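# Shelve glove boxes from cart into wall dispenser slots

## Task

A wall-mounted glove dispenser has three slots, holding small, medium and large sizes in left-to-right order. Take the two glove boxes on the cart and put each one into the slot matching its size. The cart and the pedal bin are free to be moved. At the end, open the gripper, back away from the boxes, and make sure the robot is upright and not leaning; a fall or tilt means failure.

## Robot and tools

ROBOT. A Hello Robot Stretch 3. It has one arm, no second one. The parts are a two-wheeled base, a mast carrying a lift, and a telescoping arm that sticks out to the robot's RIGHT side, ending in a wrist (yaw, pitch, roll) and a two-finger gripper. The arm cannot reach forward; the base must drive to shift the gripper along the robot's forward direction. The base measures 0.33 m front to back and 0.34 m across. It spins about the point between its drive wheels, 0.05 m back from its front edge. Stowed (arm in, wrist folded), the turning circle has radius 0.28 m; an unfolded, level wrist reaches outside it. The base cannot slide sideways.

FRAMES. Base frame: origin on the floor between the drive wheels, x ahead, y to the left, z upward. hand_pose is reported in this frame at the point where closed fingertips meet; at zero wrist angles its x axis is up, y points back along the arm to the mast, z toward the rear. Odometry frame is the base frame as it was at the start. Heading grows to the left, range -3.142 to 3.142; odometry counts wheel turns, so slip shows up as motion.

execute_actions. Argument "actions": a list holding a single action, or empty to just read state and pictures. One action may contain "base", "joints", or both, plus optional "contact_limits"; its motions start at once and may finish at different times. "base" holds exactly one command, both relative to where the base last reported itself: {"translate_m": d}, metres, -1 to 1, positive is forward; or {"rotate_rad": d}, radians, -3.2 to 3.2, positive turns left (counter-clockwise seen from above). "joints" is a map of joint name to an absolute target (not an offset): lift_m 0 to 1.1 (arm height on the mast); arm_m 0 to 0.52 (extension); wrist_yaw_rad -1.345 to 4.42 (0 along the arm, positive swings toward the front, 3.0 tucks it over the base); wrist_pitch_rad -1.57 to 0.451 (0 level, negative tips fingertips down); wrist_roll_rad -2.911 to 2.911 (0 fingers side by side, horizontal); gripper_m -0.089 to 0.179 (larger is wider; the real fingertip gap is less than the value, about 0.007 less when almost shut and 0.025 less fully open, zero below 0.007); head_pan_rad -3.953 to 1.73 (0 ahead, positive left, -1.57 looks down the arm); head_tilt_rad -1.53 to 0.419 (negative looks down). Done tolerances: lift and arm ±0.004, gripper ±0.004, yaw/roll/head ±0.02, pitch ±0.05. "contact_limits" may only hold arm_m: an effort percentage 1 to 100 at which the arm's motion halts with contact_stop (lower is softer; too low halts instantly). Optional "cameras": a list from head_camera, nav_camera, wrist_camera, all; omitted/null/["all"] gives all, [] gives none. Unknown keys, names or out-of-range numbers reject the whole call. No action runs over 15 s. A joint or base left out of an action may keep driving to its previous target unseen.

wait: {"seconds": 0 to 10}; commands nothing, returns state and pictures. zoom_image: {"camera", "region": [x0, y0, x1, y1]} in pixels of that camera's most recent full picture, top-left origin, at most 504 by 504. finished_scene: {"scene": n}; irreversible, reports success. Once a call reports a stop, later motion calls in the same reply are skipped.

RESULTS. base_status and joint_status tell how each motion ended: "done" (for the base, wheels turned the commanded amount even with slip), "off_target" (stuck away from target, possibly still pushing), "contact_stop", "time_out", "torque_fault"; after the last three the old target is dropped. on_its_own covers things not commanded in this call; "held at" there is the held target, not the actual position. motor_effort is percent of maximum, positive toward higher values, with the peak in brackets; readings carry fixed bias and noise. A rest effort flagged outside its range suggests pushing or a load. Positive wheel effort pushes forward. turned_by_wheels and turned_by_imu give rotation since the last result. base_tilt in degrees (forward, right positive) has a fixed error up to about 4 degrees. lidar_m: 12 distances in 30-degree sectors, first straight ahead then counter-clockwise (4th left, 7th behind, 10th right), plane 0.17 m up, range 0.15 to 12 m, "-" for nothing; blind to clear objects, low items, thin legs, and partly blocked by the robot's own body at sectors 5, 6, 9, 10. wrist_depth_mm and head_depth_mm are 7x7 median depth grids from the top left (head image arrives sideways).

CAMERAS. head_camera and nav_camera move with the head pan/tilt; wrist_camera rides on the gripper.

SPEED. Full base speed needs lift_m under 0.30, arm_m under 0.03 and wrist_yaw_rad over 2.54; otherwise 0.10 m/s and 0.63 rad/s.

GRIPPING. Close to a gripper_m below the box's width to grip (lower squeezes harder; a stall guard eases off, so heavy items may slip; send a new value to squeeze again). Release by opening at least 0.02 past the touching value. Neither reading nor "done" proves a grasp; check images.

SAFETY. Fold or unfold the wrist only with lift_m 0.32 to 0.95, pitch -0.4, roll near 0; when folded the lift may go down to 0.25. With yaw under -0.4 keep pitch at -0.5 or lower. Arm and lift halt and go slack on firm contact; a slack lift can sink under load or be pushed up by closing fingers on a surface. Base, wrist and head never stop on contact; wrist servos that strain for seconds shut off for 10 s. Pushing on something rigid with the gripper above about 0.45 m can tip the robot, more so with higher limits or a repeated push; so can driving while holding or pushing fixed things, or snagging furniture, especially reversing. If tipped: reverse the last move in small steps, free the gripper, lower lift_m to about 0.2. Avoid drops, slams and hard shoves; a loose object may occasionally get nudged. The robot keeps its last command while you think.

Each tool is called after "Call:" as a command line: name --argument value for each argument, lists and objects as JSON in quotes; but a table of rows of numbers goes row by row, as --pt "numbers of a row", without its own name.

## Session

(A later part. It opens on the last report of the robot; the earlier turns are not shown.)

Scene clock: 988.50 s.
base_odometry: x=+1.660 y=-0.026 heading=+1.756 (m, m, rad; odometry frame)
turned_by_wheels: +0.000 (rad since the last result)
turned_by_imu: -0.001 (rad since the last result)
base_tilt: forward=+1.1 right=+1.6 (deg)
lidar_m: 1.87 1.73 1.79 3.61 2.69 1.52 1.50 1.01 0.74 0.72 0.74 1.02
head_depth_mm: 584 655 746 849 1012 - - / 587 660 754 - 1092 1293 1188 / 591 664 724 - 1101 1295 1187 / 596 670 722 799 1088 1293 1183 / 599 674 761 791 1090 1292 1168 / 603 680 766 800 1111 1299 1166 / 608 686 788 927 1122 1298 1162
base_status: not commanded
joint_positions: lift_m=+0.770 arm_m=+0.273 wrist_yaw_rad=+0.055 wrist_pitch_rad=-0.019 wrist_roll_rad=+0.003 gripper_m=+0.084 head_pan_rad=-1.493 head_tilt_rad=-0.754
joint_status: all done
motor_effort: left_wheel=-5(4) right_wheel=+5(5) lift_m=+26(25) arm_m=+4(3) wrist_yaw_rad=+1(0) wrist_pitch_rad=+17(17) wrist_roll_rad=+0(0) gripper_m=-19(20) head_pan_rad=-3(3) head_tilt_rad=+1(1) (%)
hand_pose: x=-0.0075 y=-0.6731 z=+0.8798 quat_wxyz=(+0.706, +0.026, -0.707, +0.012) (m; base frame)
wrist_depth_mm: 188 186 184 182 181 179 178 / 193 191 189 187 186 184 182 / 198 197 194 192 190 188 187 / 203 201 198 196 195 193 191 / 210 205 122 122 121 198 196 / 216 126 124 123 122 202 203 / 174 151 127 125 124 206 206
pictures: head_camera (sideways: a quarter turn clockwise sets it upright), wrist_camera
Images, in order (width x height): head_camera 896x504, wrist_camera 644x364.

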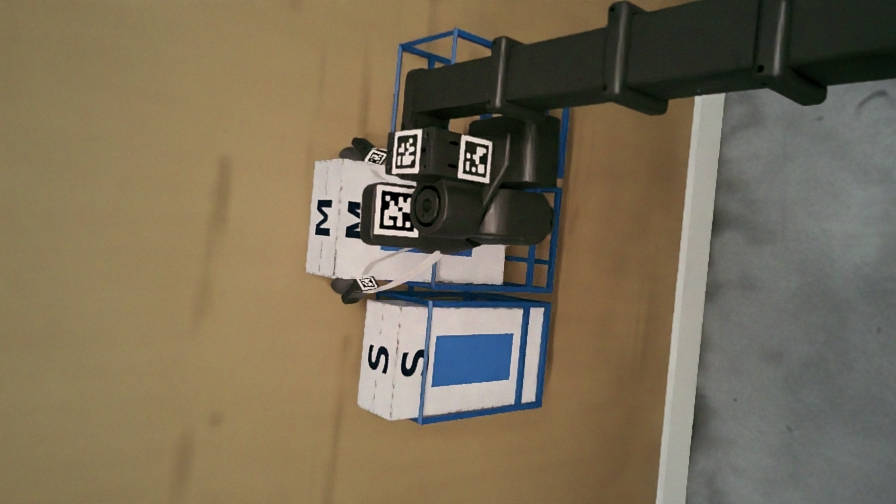

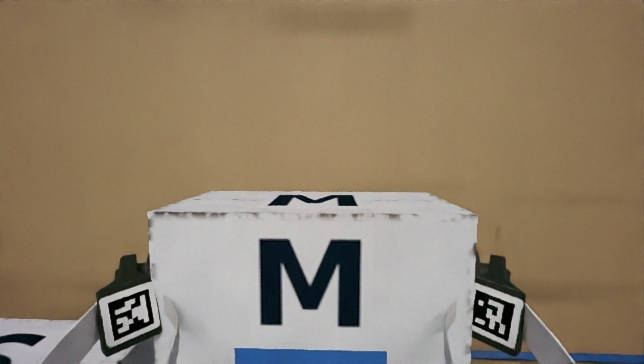

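Call:
execute_actions --actions '[]'

Scene clock: 1011.93 s.
base_odometry: x=+1.660 y=-0.026 heading=+1.756 (m, m, rad; odometry frame)
turned_by_wheels: +0.000 (rad since the last result)
turned_by_imu: -0.001 (rad since the last result)
base_tilt: forward=+1.1 right=+1.6 (deg)
lidar_m: 1.87 1.73 1.80 3.60 2.69 1.53 1.51 1.02 0.74 0.72 0.74 1.02
head_depth_mm: 584 657 747 852 1009 - - / 588 660 754 - 1095 1301 1191 / 592 665 724 - 1101 1292 1183 / 596 671 721 798 1090 1292 1178 / 599 675 761 794 1099 1290 1168 / 604 681 766 799 1111 1301 1161 / 608 687 787 926 1126 1296 1160
base_status: not commanded
joint_positions: lift_m=+0.770 arm_m=+0.273 wrist_yaw_rad=+0.055 wrist_pitch_rad=-0.019 wrist_roll_rad=+0.003 gripper_m=+0.084 head_pan_rad=-1.493 head_tilt_rad=-0.754
joint_status: all done
motor_effort: left_wheel=-4(4) right_wheel=+6(5) lift_m=+25(25) arm_m=+4(3) wrist_yaw_rad=+1(0) wrist_pitch_rad=+17(17) wrist_roll_rad=+0(0) gripper_m=-20(20) head_pan_rad=-3(3) head_tilt_rad=+1(1) (%)
hand_pose: x=-0.0075 y=-0.6731 z=+0.8798 quat_wxyz=(+0.706, +0.026, -0.707, +0.012) (m; base frame)
wrist_depth_mm: 188 186 184 184 181 180 178 / 192 190 189 188 186 183 182 / 198 197 194 192 190 188 187 / 204 202 198 196 193 194 191 / 210 206 123 121 121 199 197 / 215 126 125 123 122 202 202 / 175 150 127 125 124 208 206
pictures: head_camera (sideways: a quarter turn clockwise sets it upright), nav_camera (sideways: a quarter turn counterclockwise sets it upright), wrist_camera
Images, in order (width x height): head_camera 896x504, nav_camera 672x504, wrist_camera 644x364.

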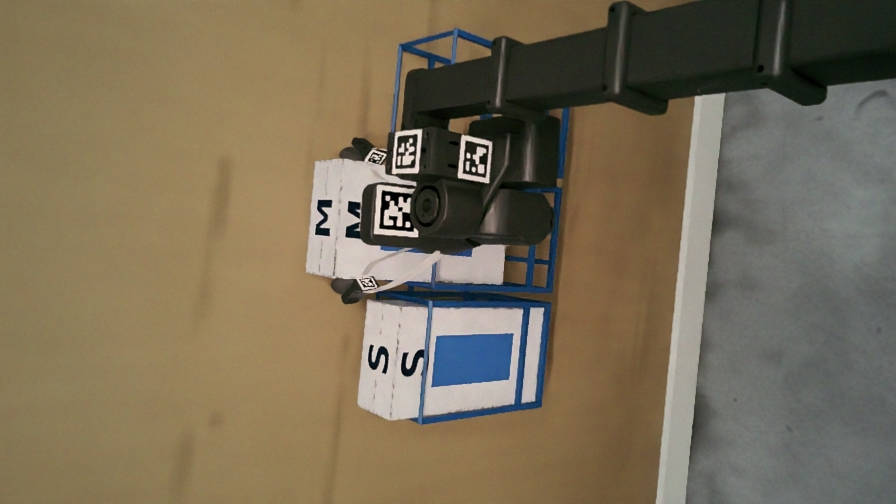

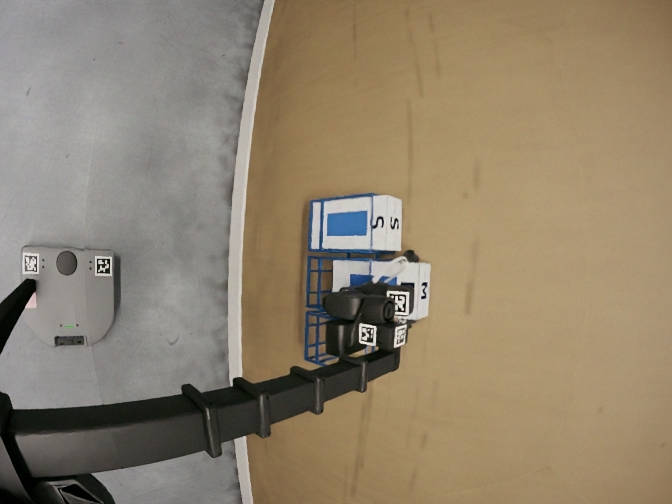

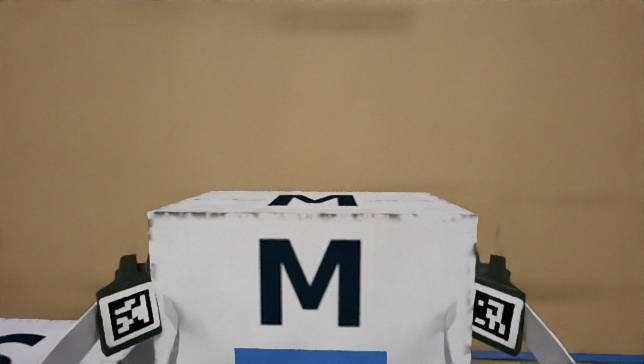

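Call:
execute_actions --actions '[{"joints": {"lift_m": 0.757}}]' --cameras '["head_camera", "wrist_camera"]'

Scene clock: 1017.10 s.
base_odometry: x=+1.660 y=-0.026 heading=+1.756 (m, m, rad; odometry frame)
turned_by_wheels: +0.000 (rad since the last result)
turned_by_imu: -0.001 (rad since the last result)
base_tilt: forward=+1.2 right=+1.6 (deg)
lidar_m: 1.87 1.73 1.80 3.60 2.68 1.52 1.51 1.01 0.74 0.72 0.74 1.02
head_depth_mm: 583 656 746 850 1024 - - / 588 660 754 837 - 1289 1174 / 590 666 729 - 1104 1292 1184 / 595 671 734 799 1097 1289 1180 / 599 676 761 792 1096 1293 1172 / 603 681 766 799 1109 1297 1165 / 608 686 789 929 1123 1295 1158
base_status: not commanded
joint_positions: lift_m=+0.757 arm_m=+0.273 wrist_yaw_rad=+0.055 wrist_pitch_rad=-0.019 wrist_roll_rad=+0.003 gripper_m=+0.084 head_pan_rad=-1.493 head_tilt_rad=-0.754
joint_status: all done
motor_effort: left_wheel=-4(4) right_wheel=+6(6) lift_m=+26(27) arm_m=+4(4) wrist_yaw_rad=+0(0) wrist_pitch_rad=+17(17) wrist_roll_rad=+0(0) gripper_m=-19(20) head_pan_rad=-3(3) head_tilt_rad=+1(1) (%)
hand_pose: x=-0.0075 y=-0.6731 z=+0.8668 quat_wxyz=(+0.706, +0.026, -0.707, +0.012) (m; base frame)
wrist_depth_mm: 188 186 185 183 181 179 178 / 193 191 189 187 186 184 182 / 198 197 194 193 191 188 186 / 204 201 198 196 194 193 191 / 209 205 122 122 121 198 197 / 216 126 124 123 122 203 203 / 153 139 127 126 124 212 206
pictures: head_camera (sideways: a quarter turn clockwise sets it upright), wrist_camera
Images, in order (width x height): head_camera 896x504, wrist_camera 644x364.

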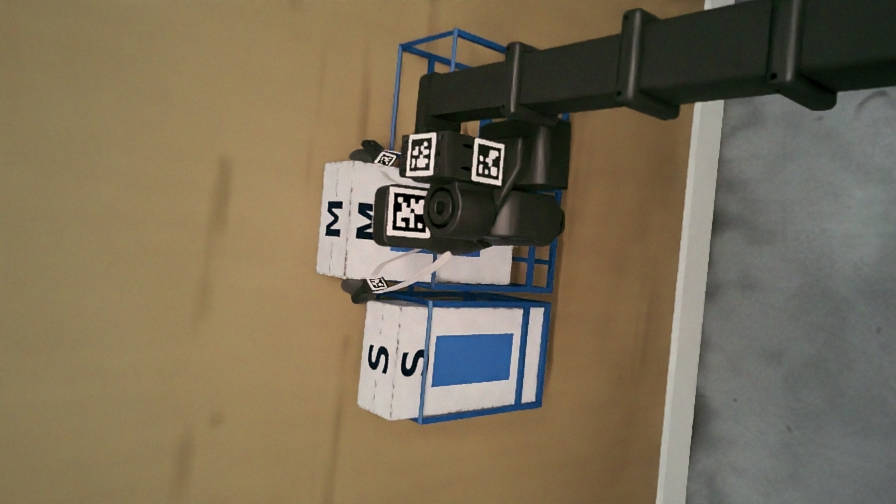

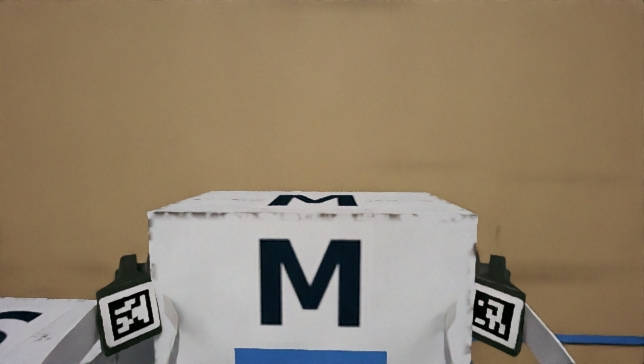

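Call:
execute_actions --actions '[{"joints": {"lift_m": 0.747}}]' --cameras '["head_camera", "wrist_camera"]'

Scene clock: 1027.57 s.
base_odometry: x=+1.660 y=-0.026 heading=+1.756 (m, m, rad; odometry frame)
turned_by_wheels: +0.000 (rad since the last result)
turned_by_imu: -0.001 (rad since the last result)
base_tilt: forward=+1.1 right=+1.6 (deg)
lidar_m: 1.87 1.72 1.80 3.61 2.69 1.52 1.50 1.01 0.74 0.72 0.74 1.02
head_depth_mm: 583 655 747 853 1041 - - / 589 660 755 837 - 1294 1179 / 591 665 732 - 1126 1297 1184 / 596 669 735 786 1109 1286 1177 / 600 675 761 791 1096 1290 1173 / 604 680 766 799 1108 1297 1167 / 608 687 788 927 1126 1305 1160
base_status: not commanded
joint_positions: lift_m=+0.747 arm_m=+0.273 wrist_yaw_rad=+0.055 wrist_pitch_rad=-0.019 wrist_roll_rad=+0.003 gripper_m=+0.084 head_pan_rad=-1.493 head_tilt_rad=-0.754
joint_status: all done
motor_effort: left_wheel=-4(3) right_wheel=+5(6) lift_m=+25(24) arm_m=+4(3) wrist_yaw_rad=+0(1) wrist_pitch_rad=+17(17) wrist_roll_rad=+0(0) gripper_m=-19(19) head_pan_rad=-3(3) head_tilt_rad=+2(1) (%)
hand_pose: x=-0.0075 y=-0.6731 z=+0.8568 quat_wxyz=(+0.706, +0.026, -0.707, +0.012) (m; base frame)
wrist_depth_mm: 188 187 184 183 181 179 178 / 193 191 189 187 185 183 182 / 198 196 194 192 191 188 187 / 203 201 198 196 194 193 191 / 209 206 122 122 120 198 196 / 173 125 125 123 122 202 203 / - 135 126 126 124 206 208
pictures: head_camera (sideways: a quarter turn clockwise sets it upright), wrist_camera
Images, in order (width x height): head_camera 896x504, wrist_camera 644x364.

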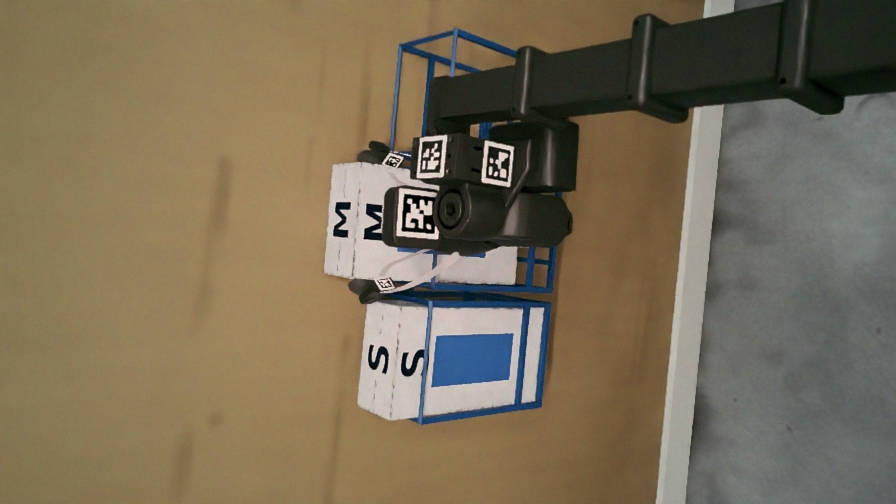

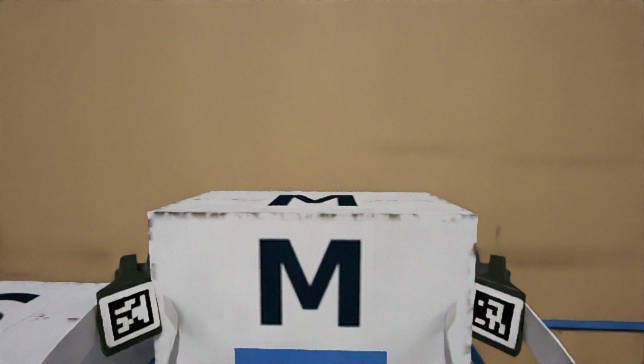

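Call:
execute_actions --actions '[{"joints": {"lift_m": 0.737}}]' --cameras '["head_camera", "wrist_camera"]'

Scene clock: 1033.03 s.
base_odometry: x=+1.660 y=-0.026 heading=+1.756 (m, m, rad; odometry frame)
turned_by_wheels: +0.000 (rad since the last result)
turned_by_imu: -0.001 (rad since the last result)
base_tilt: forward=+1.1 right=+1.6 (deg)
lidar_m: 1.87 1.73 1.80 3.59 2.68 1.52 1.51 1.01 0.74 0.71 0.74 1.02
head_depth_mm: 584 655 749 853 1040 1283 - / 588 661 754 842 - 1292 1191 / 592 665 734 - 1132 1290 1184 / 596 671 739 805 1110 1294 1176 / 599 675 762 792 1098 1296 1170 / 603 681 769 800 1108 1299 1162 / 608 685 788 926 1125 1297 1158
base_status: not commanded
joint_positions: lift_m=+0.737 arm_m=+0.273 wrist_yaw_rad=+0.055 wrist_pitch_rad=-0.019 wrist_roll_rad=+0.003 gripper_m=+0.084 head_pan_rad=-1.493 head_tilt_rad=-0.754
joint_status: all done
motor_effort: left_wheel=-4(4) right_wheel=+5(5) lift_m=+25(29) arm_m=+3(3) wrist_yaw_rad=+1(1) wrist_pitch_rad=+17(17) wrist_roll_rad=+0(0) gripper_m=-19(19) head_pan_rad=-3(3) head_tilt_rad=+1(1) (%)
hand_pose: x=-0.0075 y=-0.6731 z=+0.8468 quat_wxyz=(+0.706, +0.026, -0.707, +0.012) (m; base frame)
wrist_depth_mm: 188 186 185 182 181 179 178 / 193 191 190 188 186 183 183 / 198 196 194 193 190 189 187 / 203 201 196 196 194 193 191 / 208 207 123 121 121 198 197 / 152 125 125 123 123 203 202 / - 136 127 126 124 165 208
pictures: head_camera (sideways: a quarter turn clockwise sets it upright), wrist_camera
Images, in order (width x height): head_camera 896x504, wrist_camera 644x364.

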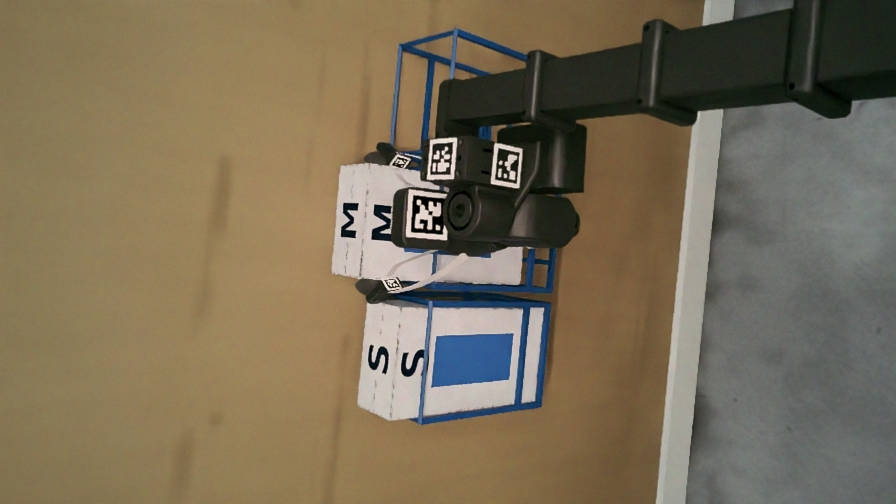

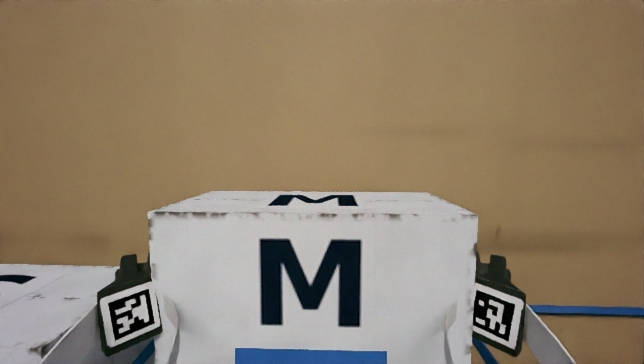

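Call:
zoom_image --camera "head_camera" --region '[300, 130, 560, 340]'

Region (300, 130, 560, 340) of head_camera's 896x504 image, scaled by 1.938, with more detail than that image has; it fills the top 407 rows of this view, and the rest is white.

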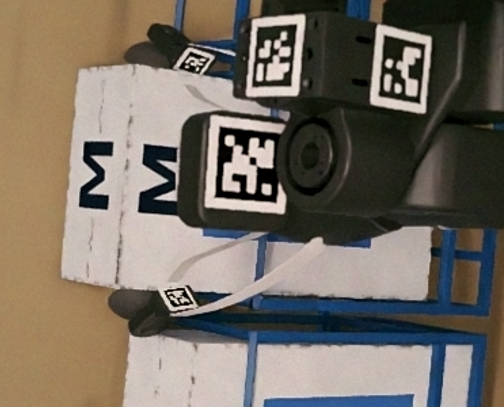

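Call:
execute_actions --actions '[{"joints": {"gripper_m": 0.118}}]' --cameras '["head_camera", "wrist_camera"]'

Call:
execute_actions --actions '[{"joints": {"gripper_m": 0.128}}]' --cameras '["head_camera", "wrist_camera"]'

Scene clock: 1055.83 s.
base_odometry: x=+1.660 y=-0.026 heading=+1.756 (m, m, rad; odometry frame)
turned_by_wheels: +0.000 (rad since the last result)
turned_by_imu: -0.001 (rad since the last result)
base_tilt: forward=+1.1 right=+1.7 (deg)
lidar_m: 1.86 1.72 1.80 3.60 2.68 1.52 1.50 1.01 0.74 0.71 0.74 1.02
head_depth_mm: 583 656 748 851 1039 1292 - / 588 660 754 843 - 1294 1187 / 591 666 734 - 1132 1294 1185 / 594 671 738 791 1111 1294 1180 / 599 675 761 790 1096 1294 1170 / 604 681 766 798 1107 1297 1167 / 608 687 788 929 1122 1298 1161
base_status: not commanded
joint_positions: lift_m=+0.737 arm_m=+0.273 wrist_yaw_rad=+0.055 wrist_pitch_rad=-0.019 wrist_roll_rad=+0.003 gripper_m=+0.118 head_pan_rad=-1.493 head_tilt_rad=-0.754
joint_status: all done
motor_effort: left_wheel=-4(4) right_wheel=+6(6) lift_m=+26(26) arm_m=+4(3) wrist_yaw_rad=+1(1) wrist_pitch_rad=+17(17) wrist_roll_rad=+0(0) gripper_m=-8(66) head_pan_rad=-3(3) head_tilt_rad=+1(1) (%)
hand_pose: x=-0.0075 y=-0.6731 z=+0.8468 quat_wxyz=(+0.706, +0.026, -0.707, +0.012) (m; base frame)
wrist_depth_mm: 188 186 185 183 181 179 177 / 194 191 189 187 186 183 182 / 198 197 194 192 191 188 186 / 203 201 198 196 195 193 191 / 210 205 124 123 122 200 197 / 153 126 125 124 123 203 201 / - 128 126 125 124 186 208
pictures: head_camera (sideways: a quarter turn clockwise sets it upright), wrist_camera
Images, in order (width x height): head_camera 896x504, wrist_camera 644x364.

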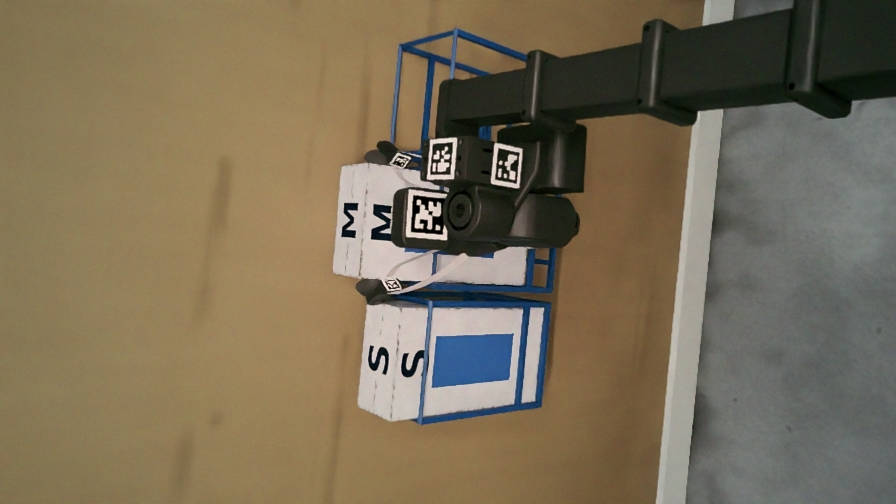

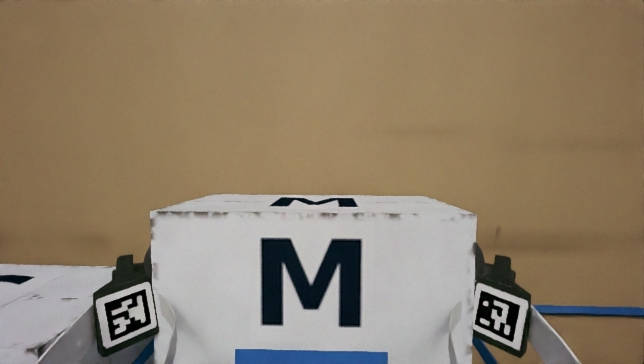

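Scene clock: 1056.40 s.
base_odometry: x=+1.660 y=-0.026 heading=+1.756 (m, m, rad; odometry frame)
turned_by_wheels: +0.000 (rad since the last result)
turned_by_imu: +0.000 (rad since the last result)
base_tilt: forward=+1.1 right=+1.6 (deg)
lidar_m: 1.87 1.73 1.80 3.61 2.69 1.53 1.51 1.01 0.74 0.71 0.74 1.02
head_depth_mm: 585 654 748 853 1039 1295 - / 587 659 754 841 - 1295 1185 / 592 664 743 - 1129 1291 1184 / 594 671 737 783 1110 1291 1180 / 600 674 760 792 1098 1288 1171 / 604 681 766 800 1110 1297 1171 / 609 686 789 926 1122 1300 1158
base_status: not commanded
joint_positions: lift_m=+0.737 arm_m=+0.273 wrist_yaw_rad=+0.054 wrist_pitch_rad=-0.019 wrist_roll_rad=+0.003 gripper_m=+0.128 head_pan_rad=-1.493 head_tilt_rad=-0.754
joint_status: all done
motor_effort: left_wheel=-5(4) right_wheel=+6(6) lift_m=+25(26) arm_m=+4(4) wrist_yaw_rad=+2(1) wrist_pitch_rad=+17(17) wrist_roll_rad=+0(0) gripper_m=-4(44) head_pan_rad=-3(3) head_tilt_rad=+2(1) (%)
hand_pose: x=-0.0076 y=-0.6731 z=+0.8468 quat_wxyz=(+0.706, +0.026, -0.707, +0.012) (m; base frame)
wrist_depth_mm: 187 185 185 182 181 179 178 / 192 191 189 187 185 184 182 / 197 196 194 192 191 188 187 / 203 201 200 197 196 193 192 / 210 206 127 126 125 198 197 / 152 127 126 125 125 202 202 / - 137 126 125 125 186 207
pictures: head_camera (sideways: a quarter turn clockwise sets it upright), wrist_camera
Images, in order (width x height): head_camera 896x504, wrist_camera 644x364.

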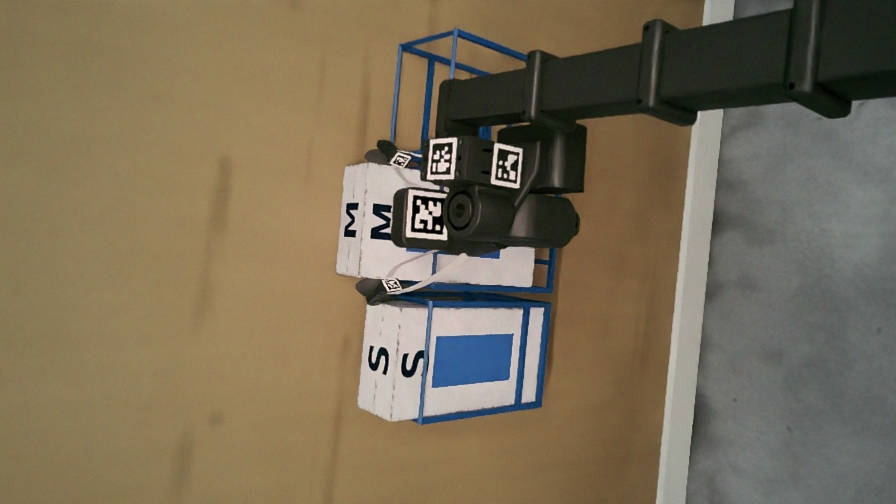

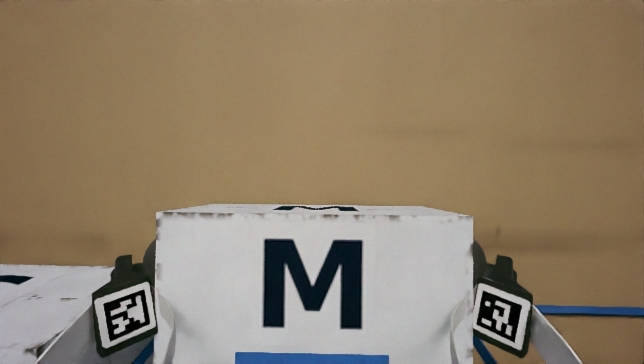

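The box is starting to slide down. Let me check and open a bit more.

Call:
execute_actions --actions '[{"joints": {"gripper_m": 0.134}}]' --cameras '["head_camera", "wrist_camera"]'

Scene clock: 1059.80 s.
base_odometry: x=+1.660 y=-0.026 heading=+1.756 (m, m, rad; odometry frame)
turned_by_wheels: +0.000 (rad since the last result)
turned_by_imu: -0.001 (rad since the last result)
base_tilt: forward=+1.1 right=+1.6 (deg)
lidar_m: 1.87 1.73 1.80 3.60 2.68 1.52 1.51 1.01 0.74 0.72 0.74 1.02
head_depth_mm: 584 656 749 852 1040 1290 - / 587 660 753 842 - 1289 1189 / 591 665 743 - 1128 1292 1186 / 597 670 739 782 1111 1291 1180 / 600 675 760 792 1095 1295 1170 / 604 681 767 799 1108 1298 1169 / 608 687 790 928 1121 1295 1160
base_status: not commanded
joint_positions: lift_m=+0.737 arm_m=+0.273 wrist_yaw_rad=+0.054 wrist_pitch_rad=-0.012 wrist_roll_rad=+0.003 gripper_m=+0.134 head_pan_rad=-1.493 head_tilt_rad=-0.754
joint_status: all done
motor_effort: left_wheel=-4(4) right_wheel=+6(6) lift_m=+25(25) arm_m=+3(3) wrist_yaw_rad=+1(1) wrist_pitch_rad=+15(17) wrist_roll_rad=+0(0) gripper_m=-3(33) head_pan_rad=-3(3) head_tilt_rad=+1(1) (%)
hand_pose: x=-0.0076 y=-0.6733 z=+0.8485 quat_wxyz=(+0.706, +0.024, -0.708, +0.015) (m; base frame)
wrist_depth_mm: 188 187 185 183 182 179 179 / 192 191 190 188 187 185 183 / 198 197 194 192 192 189 187 / 203 202 199 198 195 194 192 / 210 205 128 128 127 198 197 / 156 128 127 127 126 202 202 / - 137 127 126 126 206 206
pictures: head_camera (sideways: a quarter turn clockwise sets it upright), wrist_camera
Images, in order (width x height): head_camera 896x504, wrist_camera 644x364.

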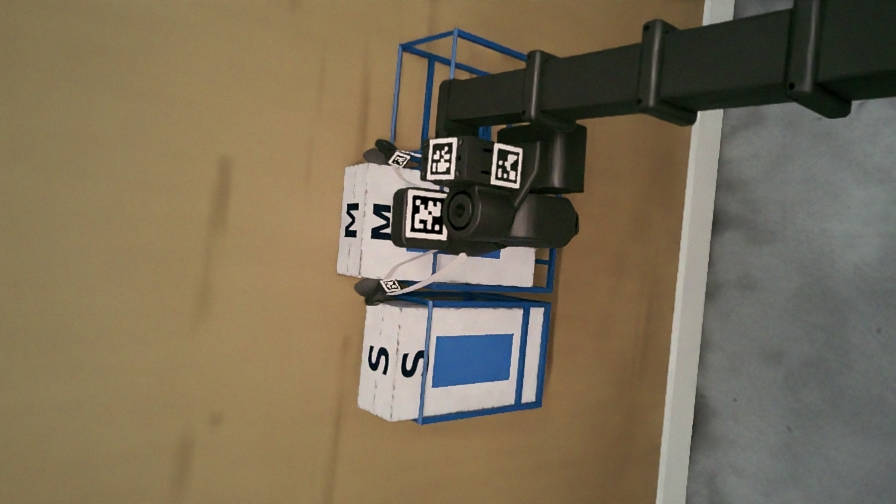

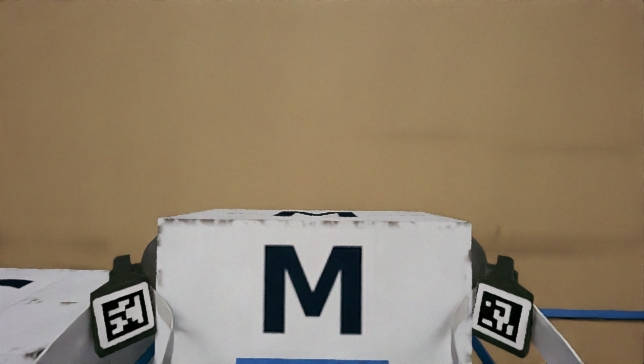

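Call:
execute_actions --actions '[{"joints": {"gripper_m": 0.14}}]' --cameras '["head_camera", "wrist_camera"]'

Scene clock: 1063.10 s.
base_odometry: x=+1.660 y=-0.026 heading=+1.756 (m, m, rad; odometry frame)
turned_by_wheels: +0.000 (rad since the last result)
turned_by_imu: -0.001 (rad since the last result)
base_tilt: forward=+1.1 right=+1.6 (deg)
lidar_m: 1.87 1.72 1.80 3.60 2.68 1.52 1.51 1.01 0.74 0.71 0.74 1.02
head_depth_mm: 584 654 747 851 1036 1292 - / 588 660 754 840 - 1289 1187 / 591 664 743 - 1132 1293 1183 / 596 670 738 792 1110 1291 1179 / 600 676 761 791 1100 1297 1174 / 604 681 767 799 1107 1295 1164 / 609 685 788 927 1124 1300 1160
base_status: not commanded
joint_positions: lift_m=+0.737 arm_m=+0.273 wrist_yaw_rad=+0.054 wrist_pitch_rad=+0.009 wrist_roll_rad=+0.003 gripper_m=+0.140 head_pan_rad=-1.493 head_tilt_rad=-0.754
joint_status: all done
motor_effort: left_wheel=-5(5) right_wheel=+6(6) lift_m=+26(26) arm_m=+3(4) wrist_yaw_rad=+2(2) wrist_pitch_rad=+9(15) wrist_roll_rad=+0(0) gripper_m=+0(34) head_pan_rad=-3(3) head_tilt_rad=+1(2) (%)
hand_pose: x=-0.0076 y=-0.6738 z=+0.8539 quat_wxyz=(+0.706, +0.016, -0.708, +0.022) (m; base frame)
wrist_depth_mm: 190 189 187 186 184 182 181 / 195 193 191 190 188 186 185 / 198 197 195 194 192 190 187 / 203 202 199 198 196 194 192 / 209 205 133 133 133 198 196 / 168 133 132 131 131 201 201 / - 141 130 130 129 208 205
pictures: head_camera (sideways: a quarter turn clockwise sets it upright), wrist_camera
Images, in order (width x height): head_camera 896x504, wrist_camera 644x364.

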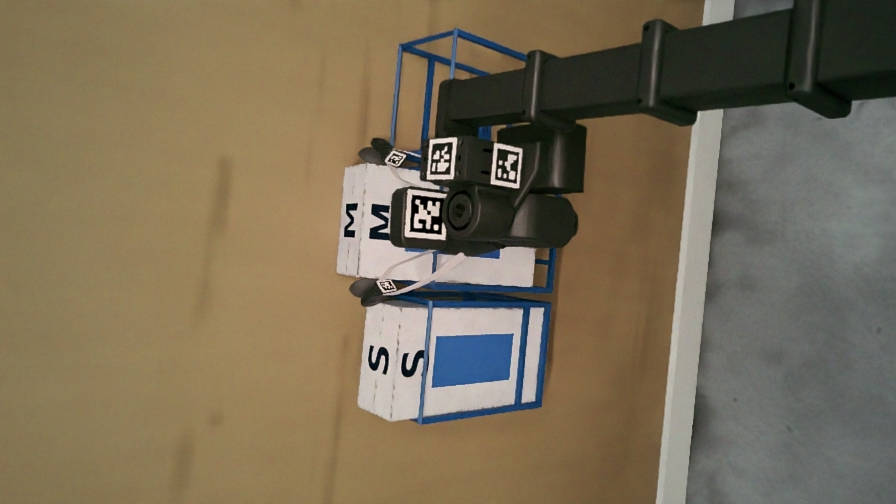

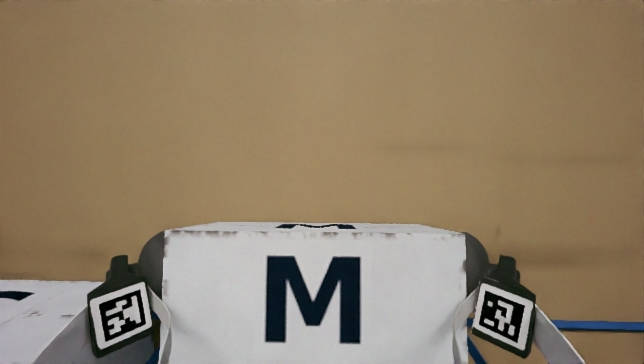

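Call:
execute_actions --actions '[{"joints": {"gripper_m": 0.147}}]' --cameras '["head_camera", "wrist_camera"]'

Scene clock: 1067.80 s.
base_odometry: x=+1.660 y=-0.026 heading=+1.756 (m, m, rad; odometry frame)
turned_by_wheels: +0.000 (rad since the last result)
turned_by_imu: -0.001 (rad since the last result)
base_tilt: forward=+1.1 right=+1.6 (deg)
lidar_m: 1.87 1.72 1.80 3.62 2.68 1.52 1.51 1.02 0.74 0.71 0.74 1.02
head_depth_mm: 584 655 748 852 1042 1291 - / 588 661 752 840 - 1288 1192 / 592 665 743 - 1135 1293 1188 / 595 671 738 795 1110 1290 1176 / 599 675 762 791 1094 1289 1170 / 604 680 766 798 1108 1303 1165 / 609 686 790 927 1121 1296 1159
base_status: not commanded
joint_positions: lift_m=+0.737 arm_m=+0.273 wrist_yaw_rad=+0.054 wrist_pitch_rad=+0.017 wrist_roll_rad=+0.003 gripper_m=+0.147 head_pan_rad=-1.493 head_tilt_rad=-0.754
joint_status: all done
motor_effort: left_wheel=-4(5) right_wheel=+6(6) lift_m=+25(25) arm_m=+3(3) wrist_yaw_rad=+1(1) wrist_pitch_rad=+7(9) wrist_roll_rad=+0(0) gripper_m=+0(38) head_pan_rad=-3(3) head_tilt_rad=+1(1) (%)
hand_pose: x=-0.0076 y=-0.6740 z=+0.8560 quat_wxyz=(+0.706, +0.013, -0.708, +0.025) (m; base frame)
wrist_depth_mm: 192 191 189 187 184 183 181 / 196 193 192 190 188 187 184 / 200 199 195 194 192 190 188 / 203 202 201 198 196 193 192 / 208 206 146 149 158 197 196 / 192 - 135 135 134 - 199 / - 154 134 133 133 207 205
pictures: head_camera (sideways: a quarter turn clockwise sets it upright), wrist_camera
Images, in order (width x height): head_camera 896x504, wrist_camera 644x364.

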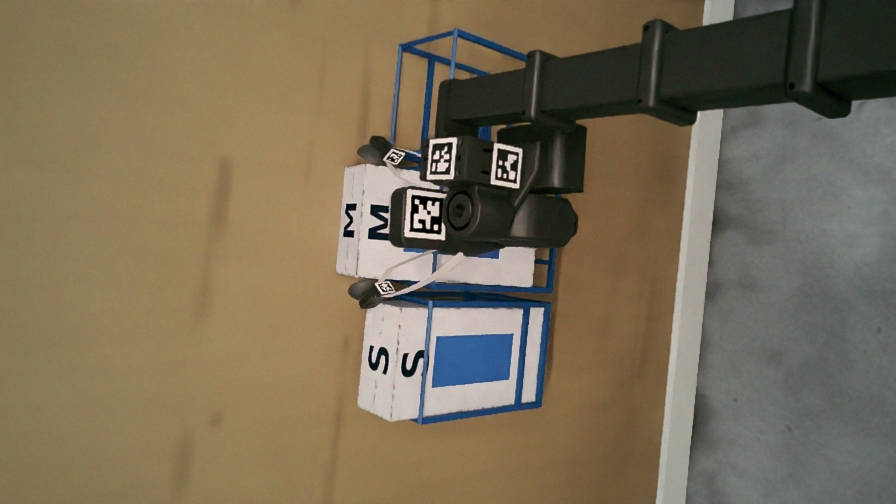

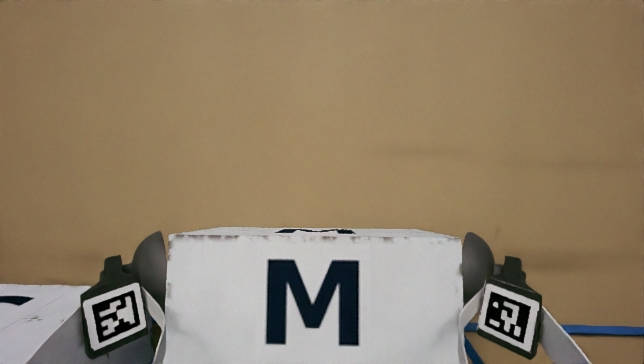

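Call:
execute_actions --actions '[{"joints": {"lift_m": 0.765, "gripper_m": 0.16}}]' --cameras '["head_camera", "wrist_camera"]'

Call:
execute_actions --actions '[{"joints": {"arm_m": 0.05, "lift_m": 0.78}}]' --cameras '["head_camera", "wrist_camera"]'

Scene clock: 1090.23 s.
base_odometry: x=+1.660 y=-0.026 heading=+1.756 (m, m, rad; odometry frame)
turned_by_wheels: +0.000 (rad since the last result)
turned_by_imu: -0.001 (rad since the last result)
base_tilt: forward=+1.1 right=+1.6 (deg)
lidar_m: 1.87 1.73 1.79 3.60 2.69 1.52 1.51 1.01 0.74 0.71 0.74 1.02
head_depth_mm: 584 655 748 850 1012 - - / 587 660 751 - 1106 1290 1191 / 592 666 746 - 1105 1292 1185 / 596 671 750 794 1089 1291 1178 / 600 676 760 792 1092 1294 1172 / 604 680 767 798 1109 1300 1161 / 608 687 791 926 1121 1295 1157
base_status: not commanded
joint_positions: lift_m=+0.765 arm_m=+0.273 wrist_yaw_rad=+0.054 wrist_pitch_rad=+0.018 wrist_roll_rad=+0.003 gripper_m=+0.160 head_pan_rad=-1.493 head_tilt_rad=-0.754
joint_status: all done
motor_effort: left_wheel=-4(5) right_wheel=+6(6) lift_m=+28(29) arm_m=+3(3) wrist_yaw_rad=+2(2) wrist_pitch_rad=+6(7) wrist_roll_rad=+0(0) gripper_m=+0(61) head_pan_rad=-3(3) head_tilt_rad=+1(1) (%)
hand_pose: x=-0.0076 y=-0.6740 z=+0.8842 quat_wxyz=(+0.706, +0.013, -0.708, +0.025) (m; base frame)
wrist_depth_mm: 191 189 188 186 185 183 181 / 196 194 192 190 188 186 185 / 200 197 197 194 192 191 189 / 204 202 200 199 196 194 192 / 208 206 204 201 200 198 196 / 212 209 162 164 166 201 200 / - 166 140 138 138 208 205
pictures: head_camera (sideways: a quarter turn clockwise sets it upright), wrist_camera
Images, in order (width x height): head_camera 896x504, wrist_camera 644x364.

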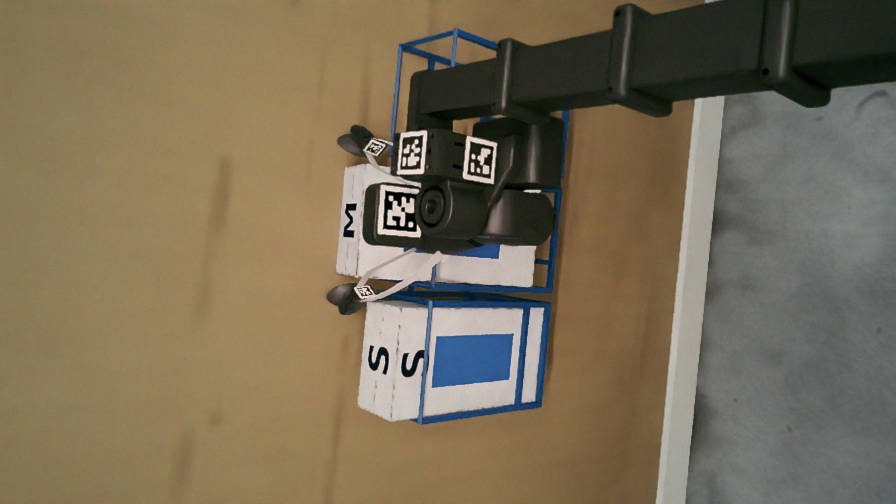

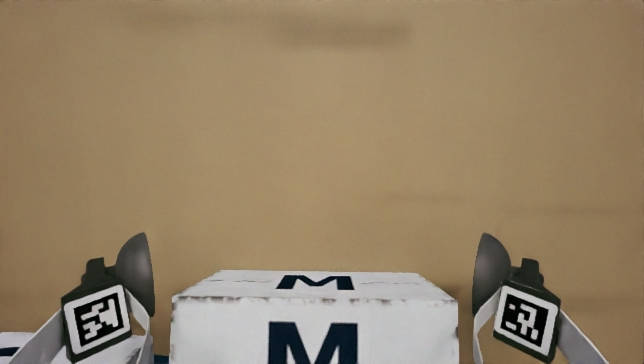

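Scene clock: 1093.10 s.
base_odometry: x=+1.660 y=-0.026 heading=+1.756 (m, m, rad; odometry frame)
turned_by_wheels: +0.000 (rad since the last result)
turned_by_imu: -0.001 (rad since the last result)
base_tilt: forward=+1.1 right=+1.6 (deg)
lidar_m: 1.87 1.73 1.80 3.60 2.67 1.52 1.51 1.01 0.74 0.72 0.74 1.02
head_depth_mm: 585 655 747 853 1040 - - / 588 660 753 851 1058 - - / 591 666 744 790 937 - - / 596 670 741 780 1024 1295 1141 / 601 676 762 773 1096 1294 1172 / 604 680 768 799 1109 1301 1167 / 609 688 787 927 1124 1295 1159
base_status: not commanded
joint_positions: lift_m=+0.780 arm_m=+0.050 wrist_yaw_rad=+0.054 wrist_pitch_rad=+0.019 wrist_roll_rad=+0.003 gripper_m=+0.160 head_pan_rad=-1.493 head_tilt_rad=-0.754
joint_status: all done
motor_effort: left_wheel=-4(5) right_wheel=+6(6) lift_m=+27(26) arm_m=-3(5) wrist_yaw_rad=+2(0) wrist_pitch_rad=+6(7) wrist_roll_rad=+0(0) gripper_m=+0(0) head_pan_rad=-3(3) head_tilt_rad=+2(1) (%)
hand_pose: x=-0.0075 y=-0.4515 z=+0.8992 quat_wxyz=(+0.706, +0.013, -0.708, +0.025) (m; base frame)
wrist_depth_mm: 419 412 403 399 403 393 390 / 420 418 413 413 405 402 401 / 435 427 424 422 419 412 406 / 443 437 433 432 422 421 418 / 450 446 438 365 437 425 425 / 460 344 341 360 436 436 436 / - 354 352 355 451 446 439
pictures: head_camera (sideways: a quarter turn clockwise sets it upright), wrist_camera
Images, in order (width x height): head_camera 896x504, wrist_camera 644x364.

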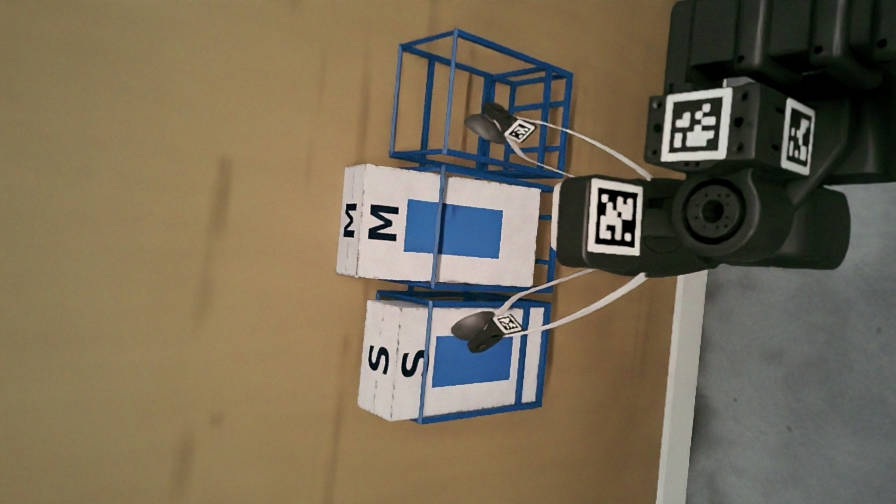

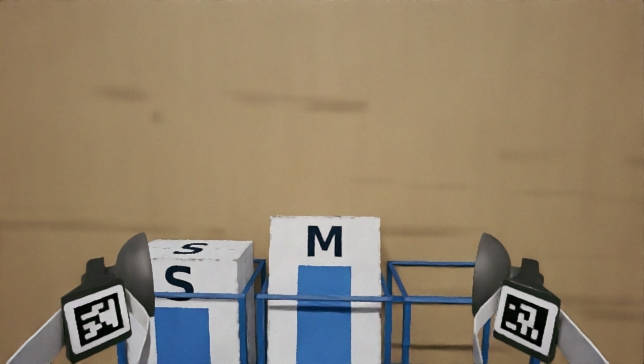

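Call:
zoom_image --camera "head_camera" --region '[330, 20, 600, 430]'

Region (330, 20, 600, 430) of head_camera's 896x504 image, scaled by 1.229, with more detail than that image has; it fills the left 332 columns of this view, and the rest is white.

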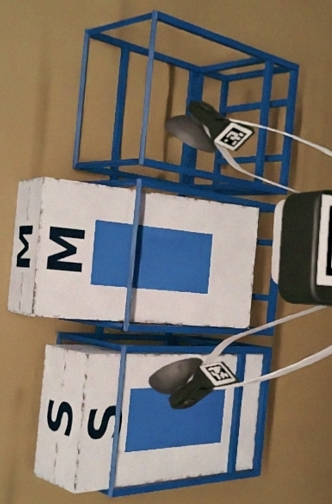

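Call:
execute_actions --actions '[{"joints": {"arm_m": 0.0, "lift_m": 0.6, "wrist_pitch_rad": -0.15}}]' --cameras '["head_camera", "wrist_camera"]'

Scene clock: 1118.93 s.
base_odometry: x=+1.660 y=-0.026 heading=+1.756 (m, m, rad; odometry frame)
turned_by_wheels: +0.000 (rad since the last result)
turned_by_imu: -0.001 (rad since the last result)
base_tilt: forward=+1.1 right=+1.6 (deg)
lidar_m: 1.87 1.73 1.80 3.60 2.69 1.52 1.51 1.01 0.74 0.71 0.74 1.02
head_depth_mm: 584 656 750 853 1046 1292 1202 / 588 661 753 862 1060 1287 1198 / 592 666 745 791 1068 1285 1187 / 596 670 739 783 1088 1287 - / 599 675 759 793 1095 1291 1171 / 605 681 766 800 1111 1298 1167 / 609 688 790 925 1124 1298 1154
base_status: not commanded
joint_positions: lift_m=+0.600 arm_m=+0.000 wrist_yaw_rad=+0.054 wrist_pitch_rad=-0.165 wrist_roll_rad=+0.003 gripper_m=+0.160 head_pan_rad=-1.493 head_tilt_rad=-0.754
joint_status: all done
motor_effort: left_wheel=-4(5) right_wheel=+6(6) lift_m=+22(22) arm_m=-3(3) wrist_yaw_rad=+0(2) wrist_pitch_rad=+5(6) wrist_roll_rad=+0(0) gripper_m=+1(0) head_pan_rad=-3(3) head_tilt_rad=+1(1) (%)
hand_pose: x=-0.0080 y=-0.3936 z=+0.6729 quat_wxyz=(+0.705, +0.078, -0.704, -0.040) (m; base frame)
wrist_depth_mm: 437 342 342 355 418 417 412 / 464 358 360 363 439 433 433 / 486 382 369 366 462 460 454 / 514 491 389 372 473 475 478 / 543 533 530 526 512 506 507 / 560 567 561 546 546 531 529 / - 605 585 580 589 580 559
pictures: head_camera (sideways: a quarter turn clockwise sets it upright), wrist_camera
Images, in order (width x height): head_camera 896x504, wrist_camera 644x364.

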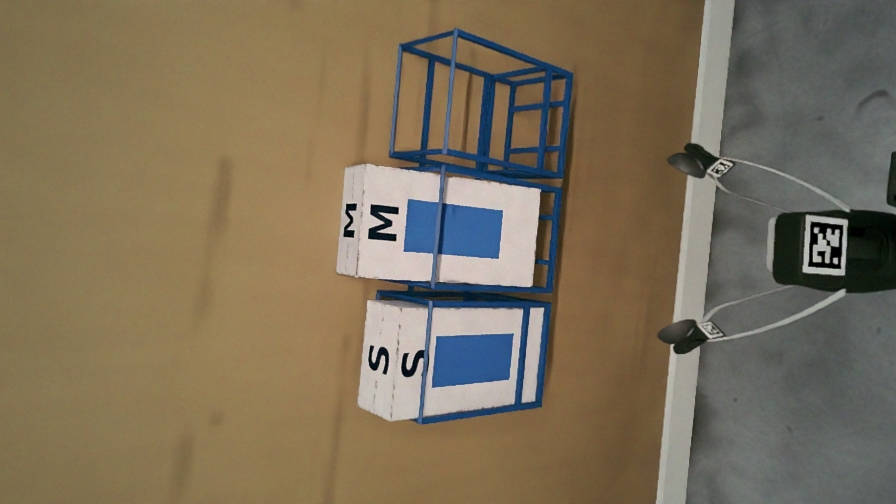

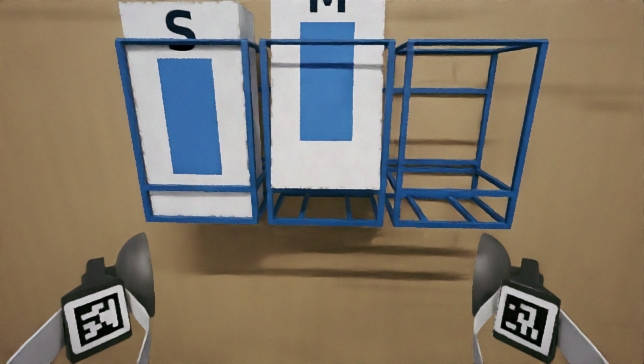

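Call:
execute_actions --actions '[{"joints": {"arm_m": 0.18, "lift_m": 0.565, "wrist_pitch_rad": 0.0, "gripper_m": 0.0, "head_tilt_rad": -0.9}}]' --cameras '["head_camera", "wrist_camera"]'

Scene clock: 1153.97 s.
base_odometry: x=+1.660 y=-0.026 heading=+1.756 (m, m, rad; odometry frame)
turned_by_wheels: +0.000 (rad since the last result)
turned_by_imu: -0.001 (rad since the last result)
base_tilt: forward=+1.1 right=+1.6 (deg)
lidar_m: 1.87 1.72 1.80 3.61 2.68 1.52 1.51 1.01 0.74 0.71 0.74 1.02
head_depth_mm: 608 697 816 992 1267 1295 1154 / 612 703 823 979 1240 1297 - / 616 710 756 894 1205 1254 1136 / 621 715 747 841 1357 1270 1130 / 625 723 753 905 1341 1264 1125 / 632 730 756 1063 1351 1257 1122 / 637 736 874 1078 1349 1247 1114
base_status: not commanded
joint_positions: lift_m=+0.565 arm_m=+0.180 wrist_yaw_rad=+0.054 wrist_pitch_rad=-0.022 wrist_roll_rad=+0.003 gripper_m=+0.000 head_pan_rad=-1.493 head_tilt_rad=-0.889
joint_status: all done
motor_effort: left_wheel=-4(4) right_wheel=+6(6) lift_m=+22(22) arm_m=+4(3) wrist_yaw_rad=+0(0) wrist_pitch_rad=+6(8) wrist_roll_rad=+0(0) gripper_m=-1(82) head_pan_rad=-3(3) head_tilt_rad=-4(15) (%)
hand_pose: x=-0.0076 y=-0.5800 z=+0.6742 quat_wxyz=(+0.706, +0.027, -0.707, +0.011) (m; base frame)
wrist_depth_mm: 182 181 197 196 195 265 263 / 187 185 196 195 194 272 270 / 190 189 193 192 192 277 277 / 196 194 192 191 190 286 285 / 203 200 190 189 189 292 293 / 205 205 190 - 191 299 297 / 213 209 209 319 200 311 247
pictures: head_camera (sideways: a quarter turn clockwise sets it upright), wrist_camera
Images, in order (width x height): head_camera 896x504, wrist_camera 644x364.

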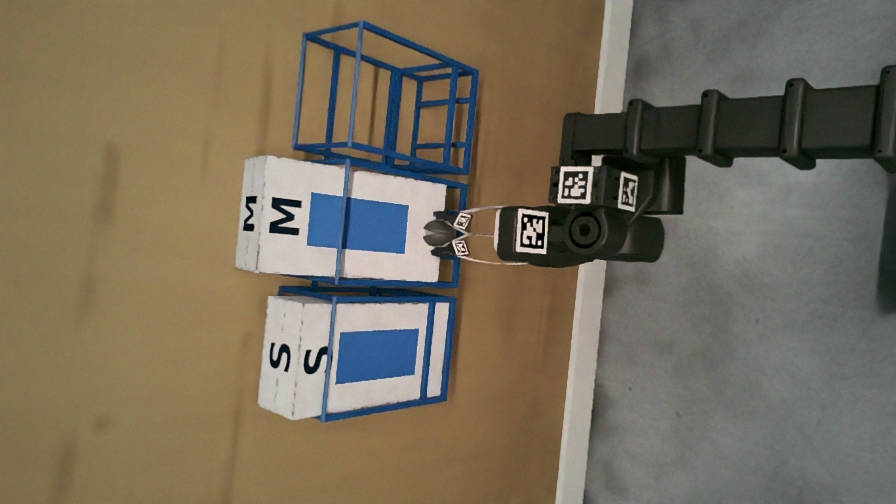

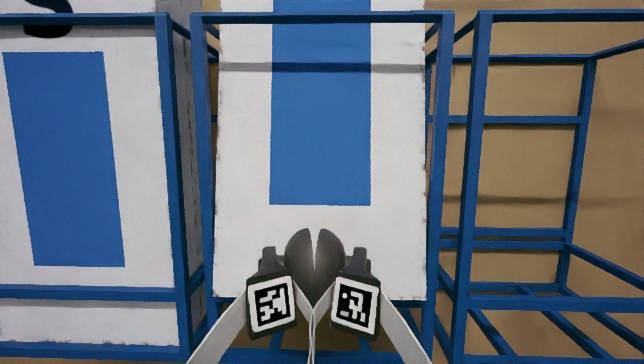

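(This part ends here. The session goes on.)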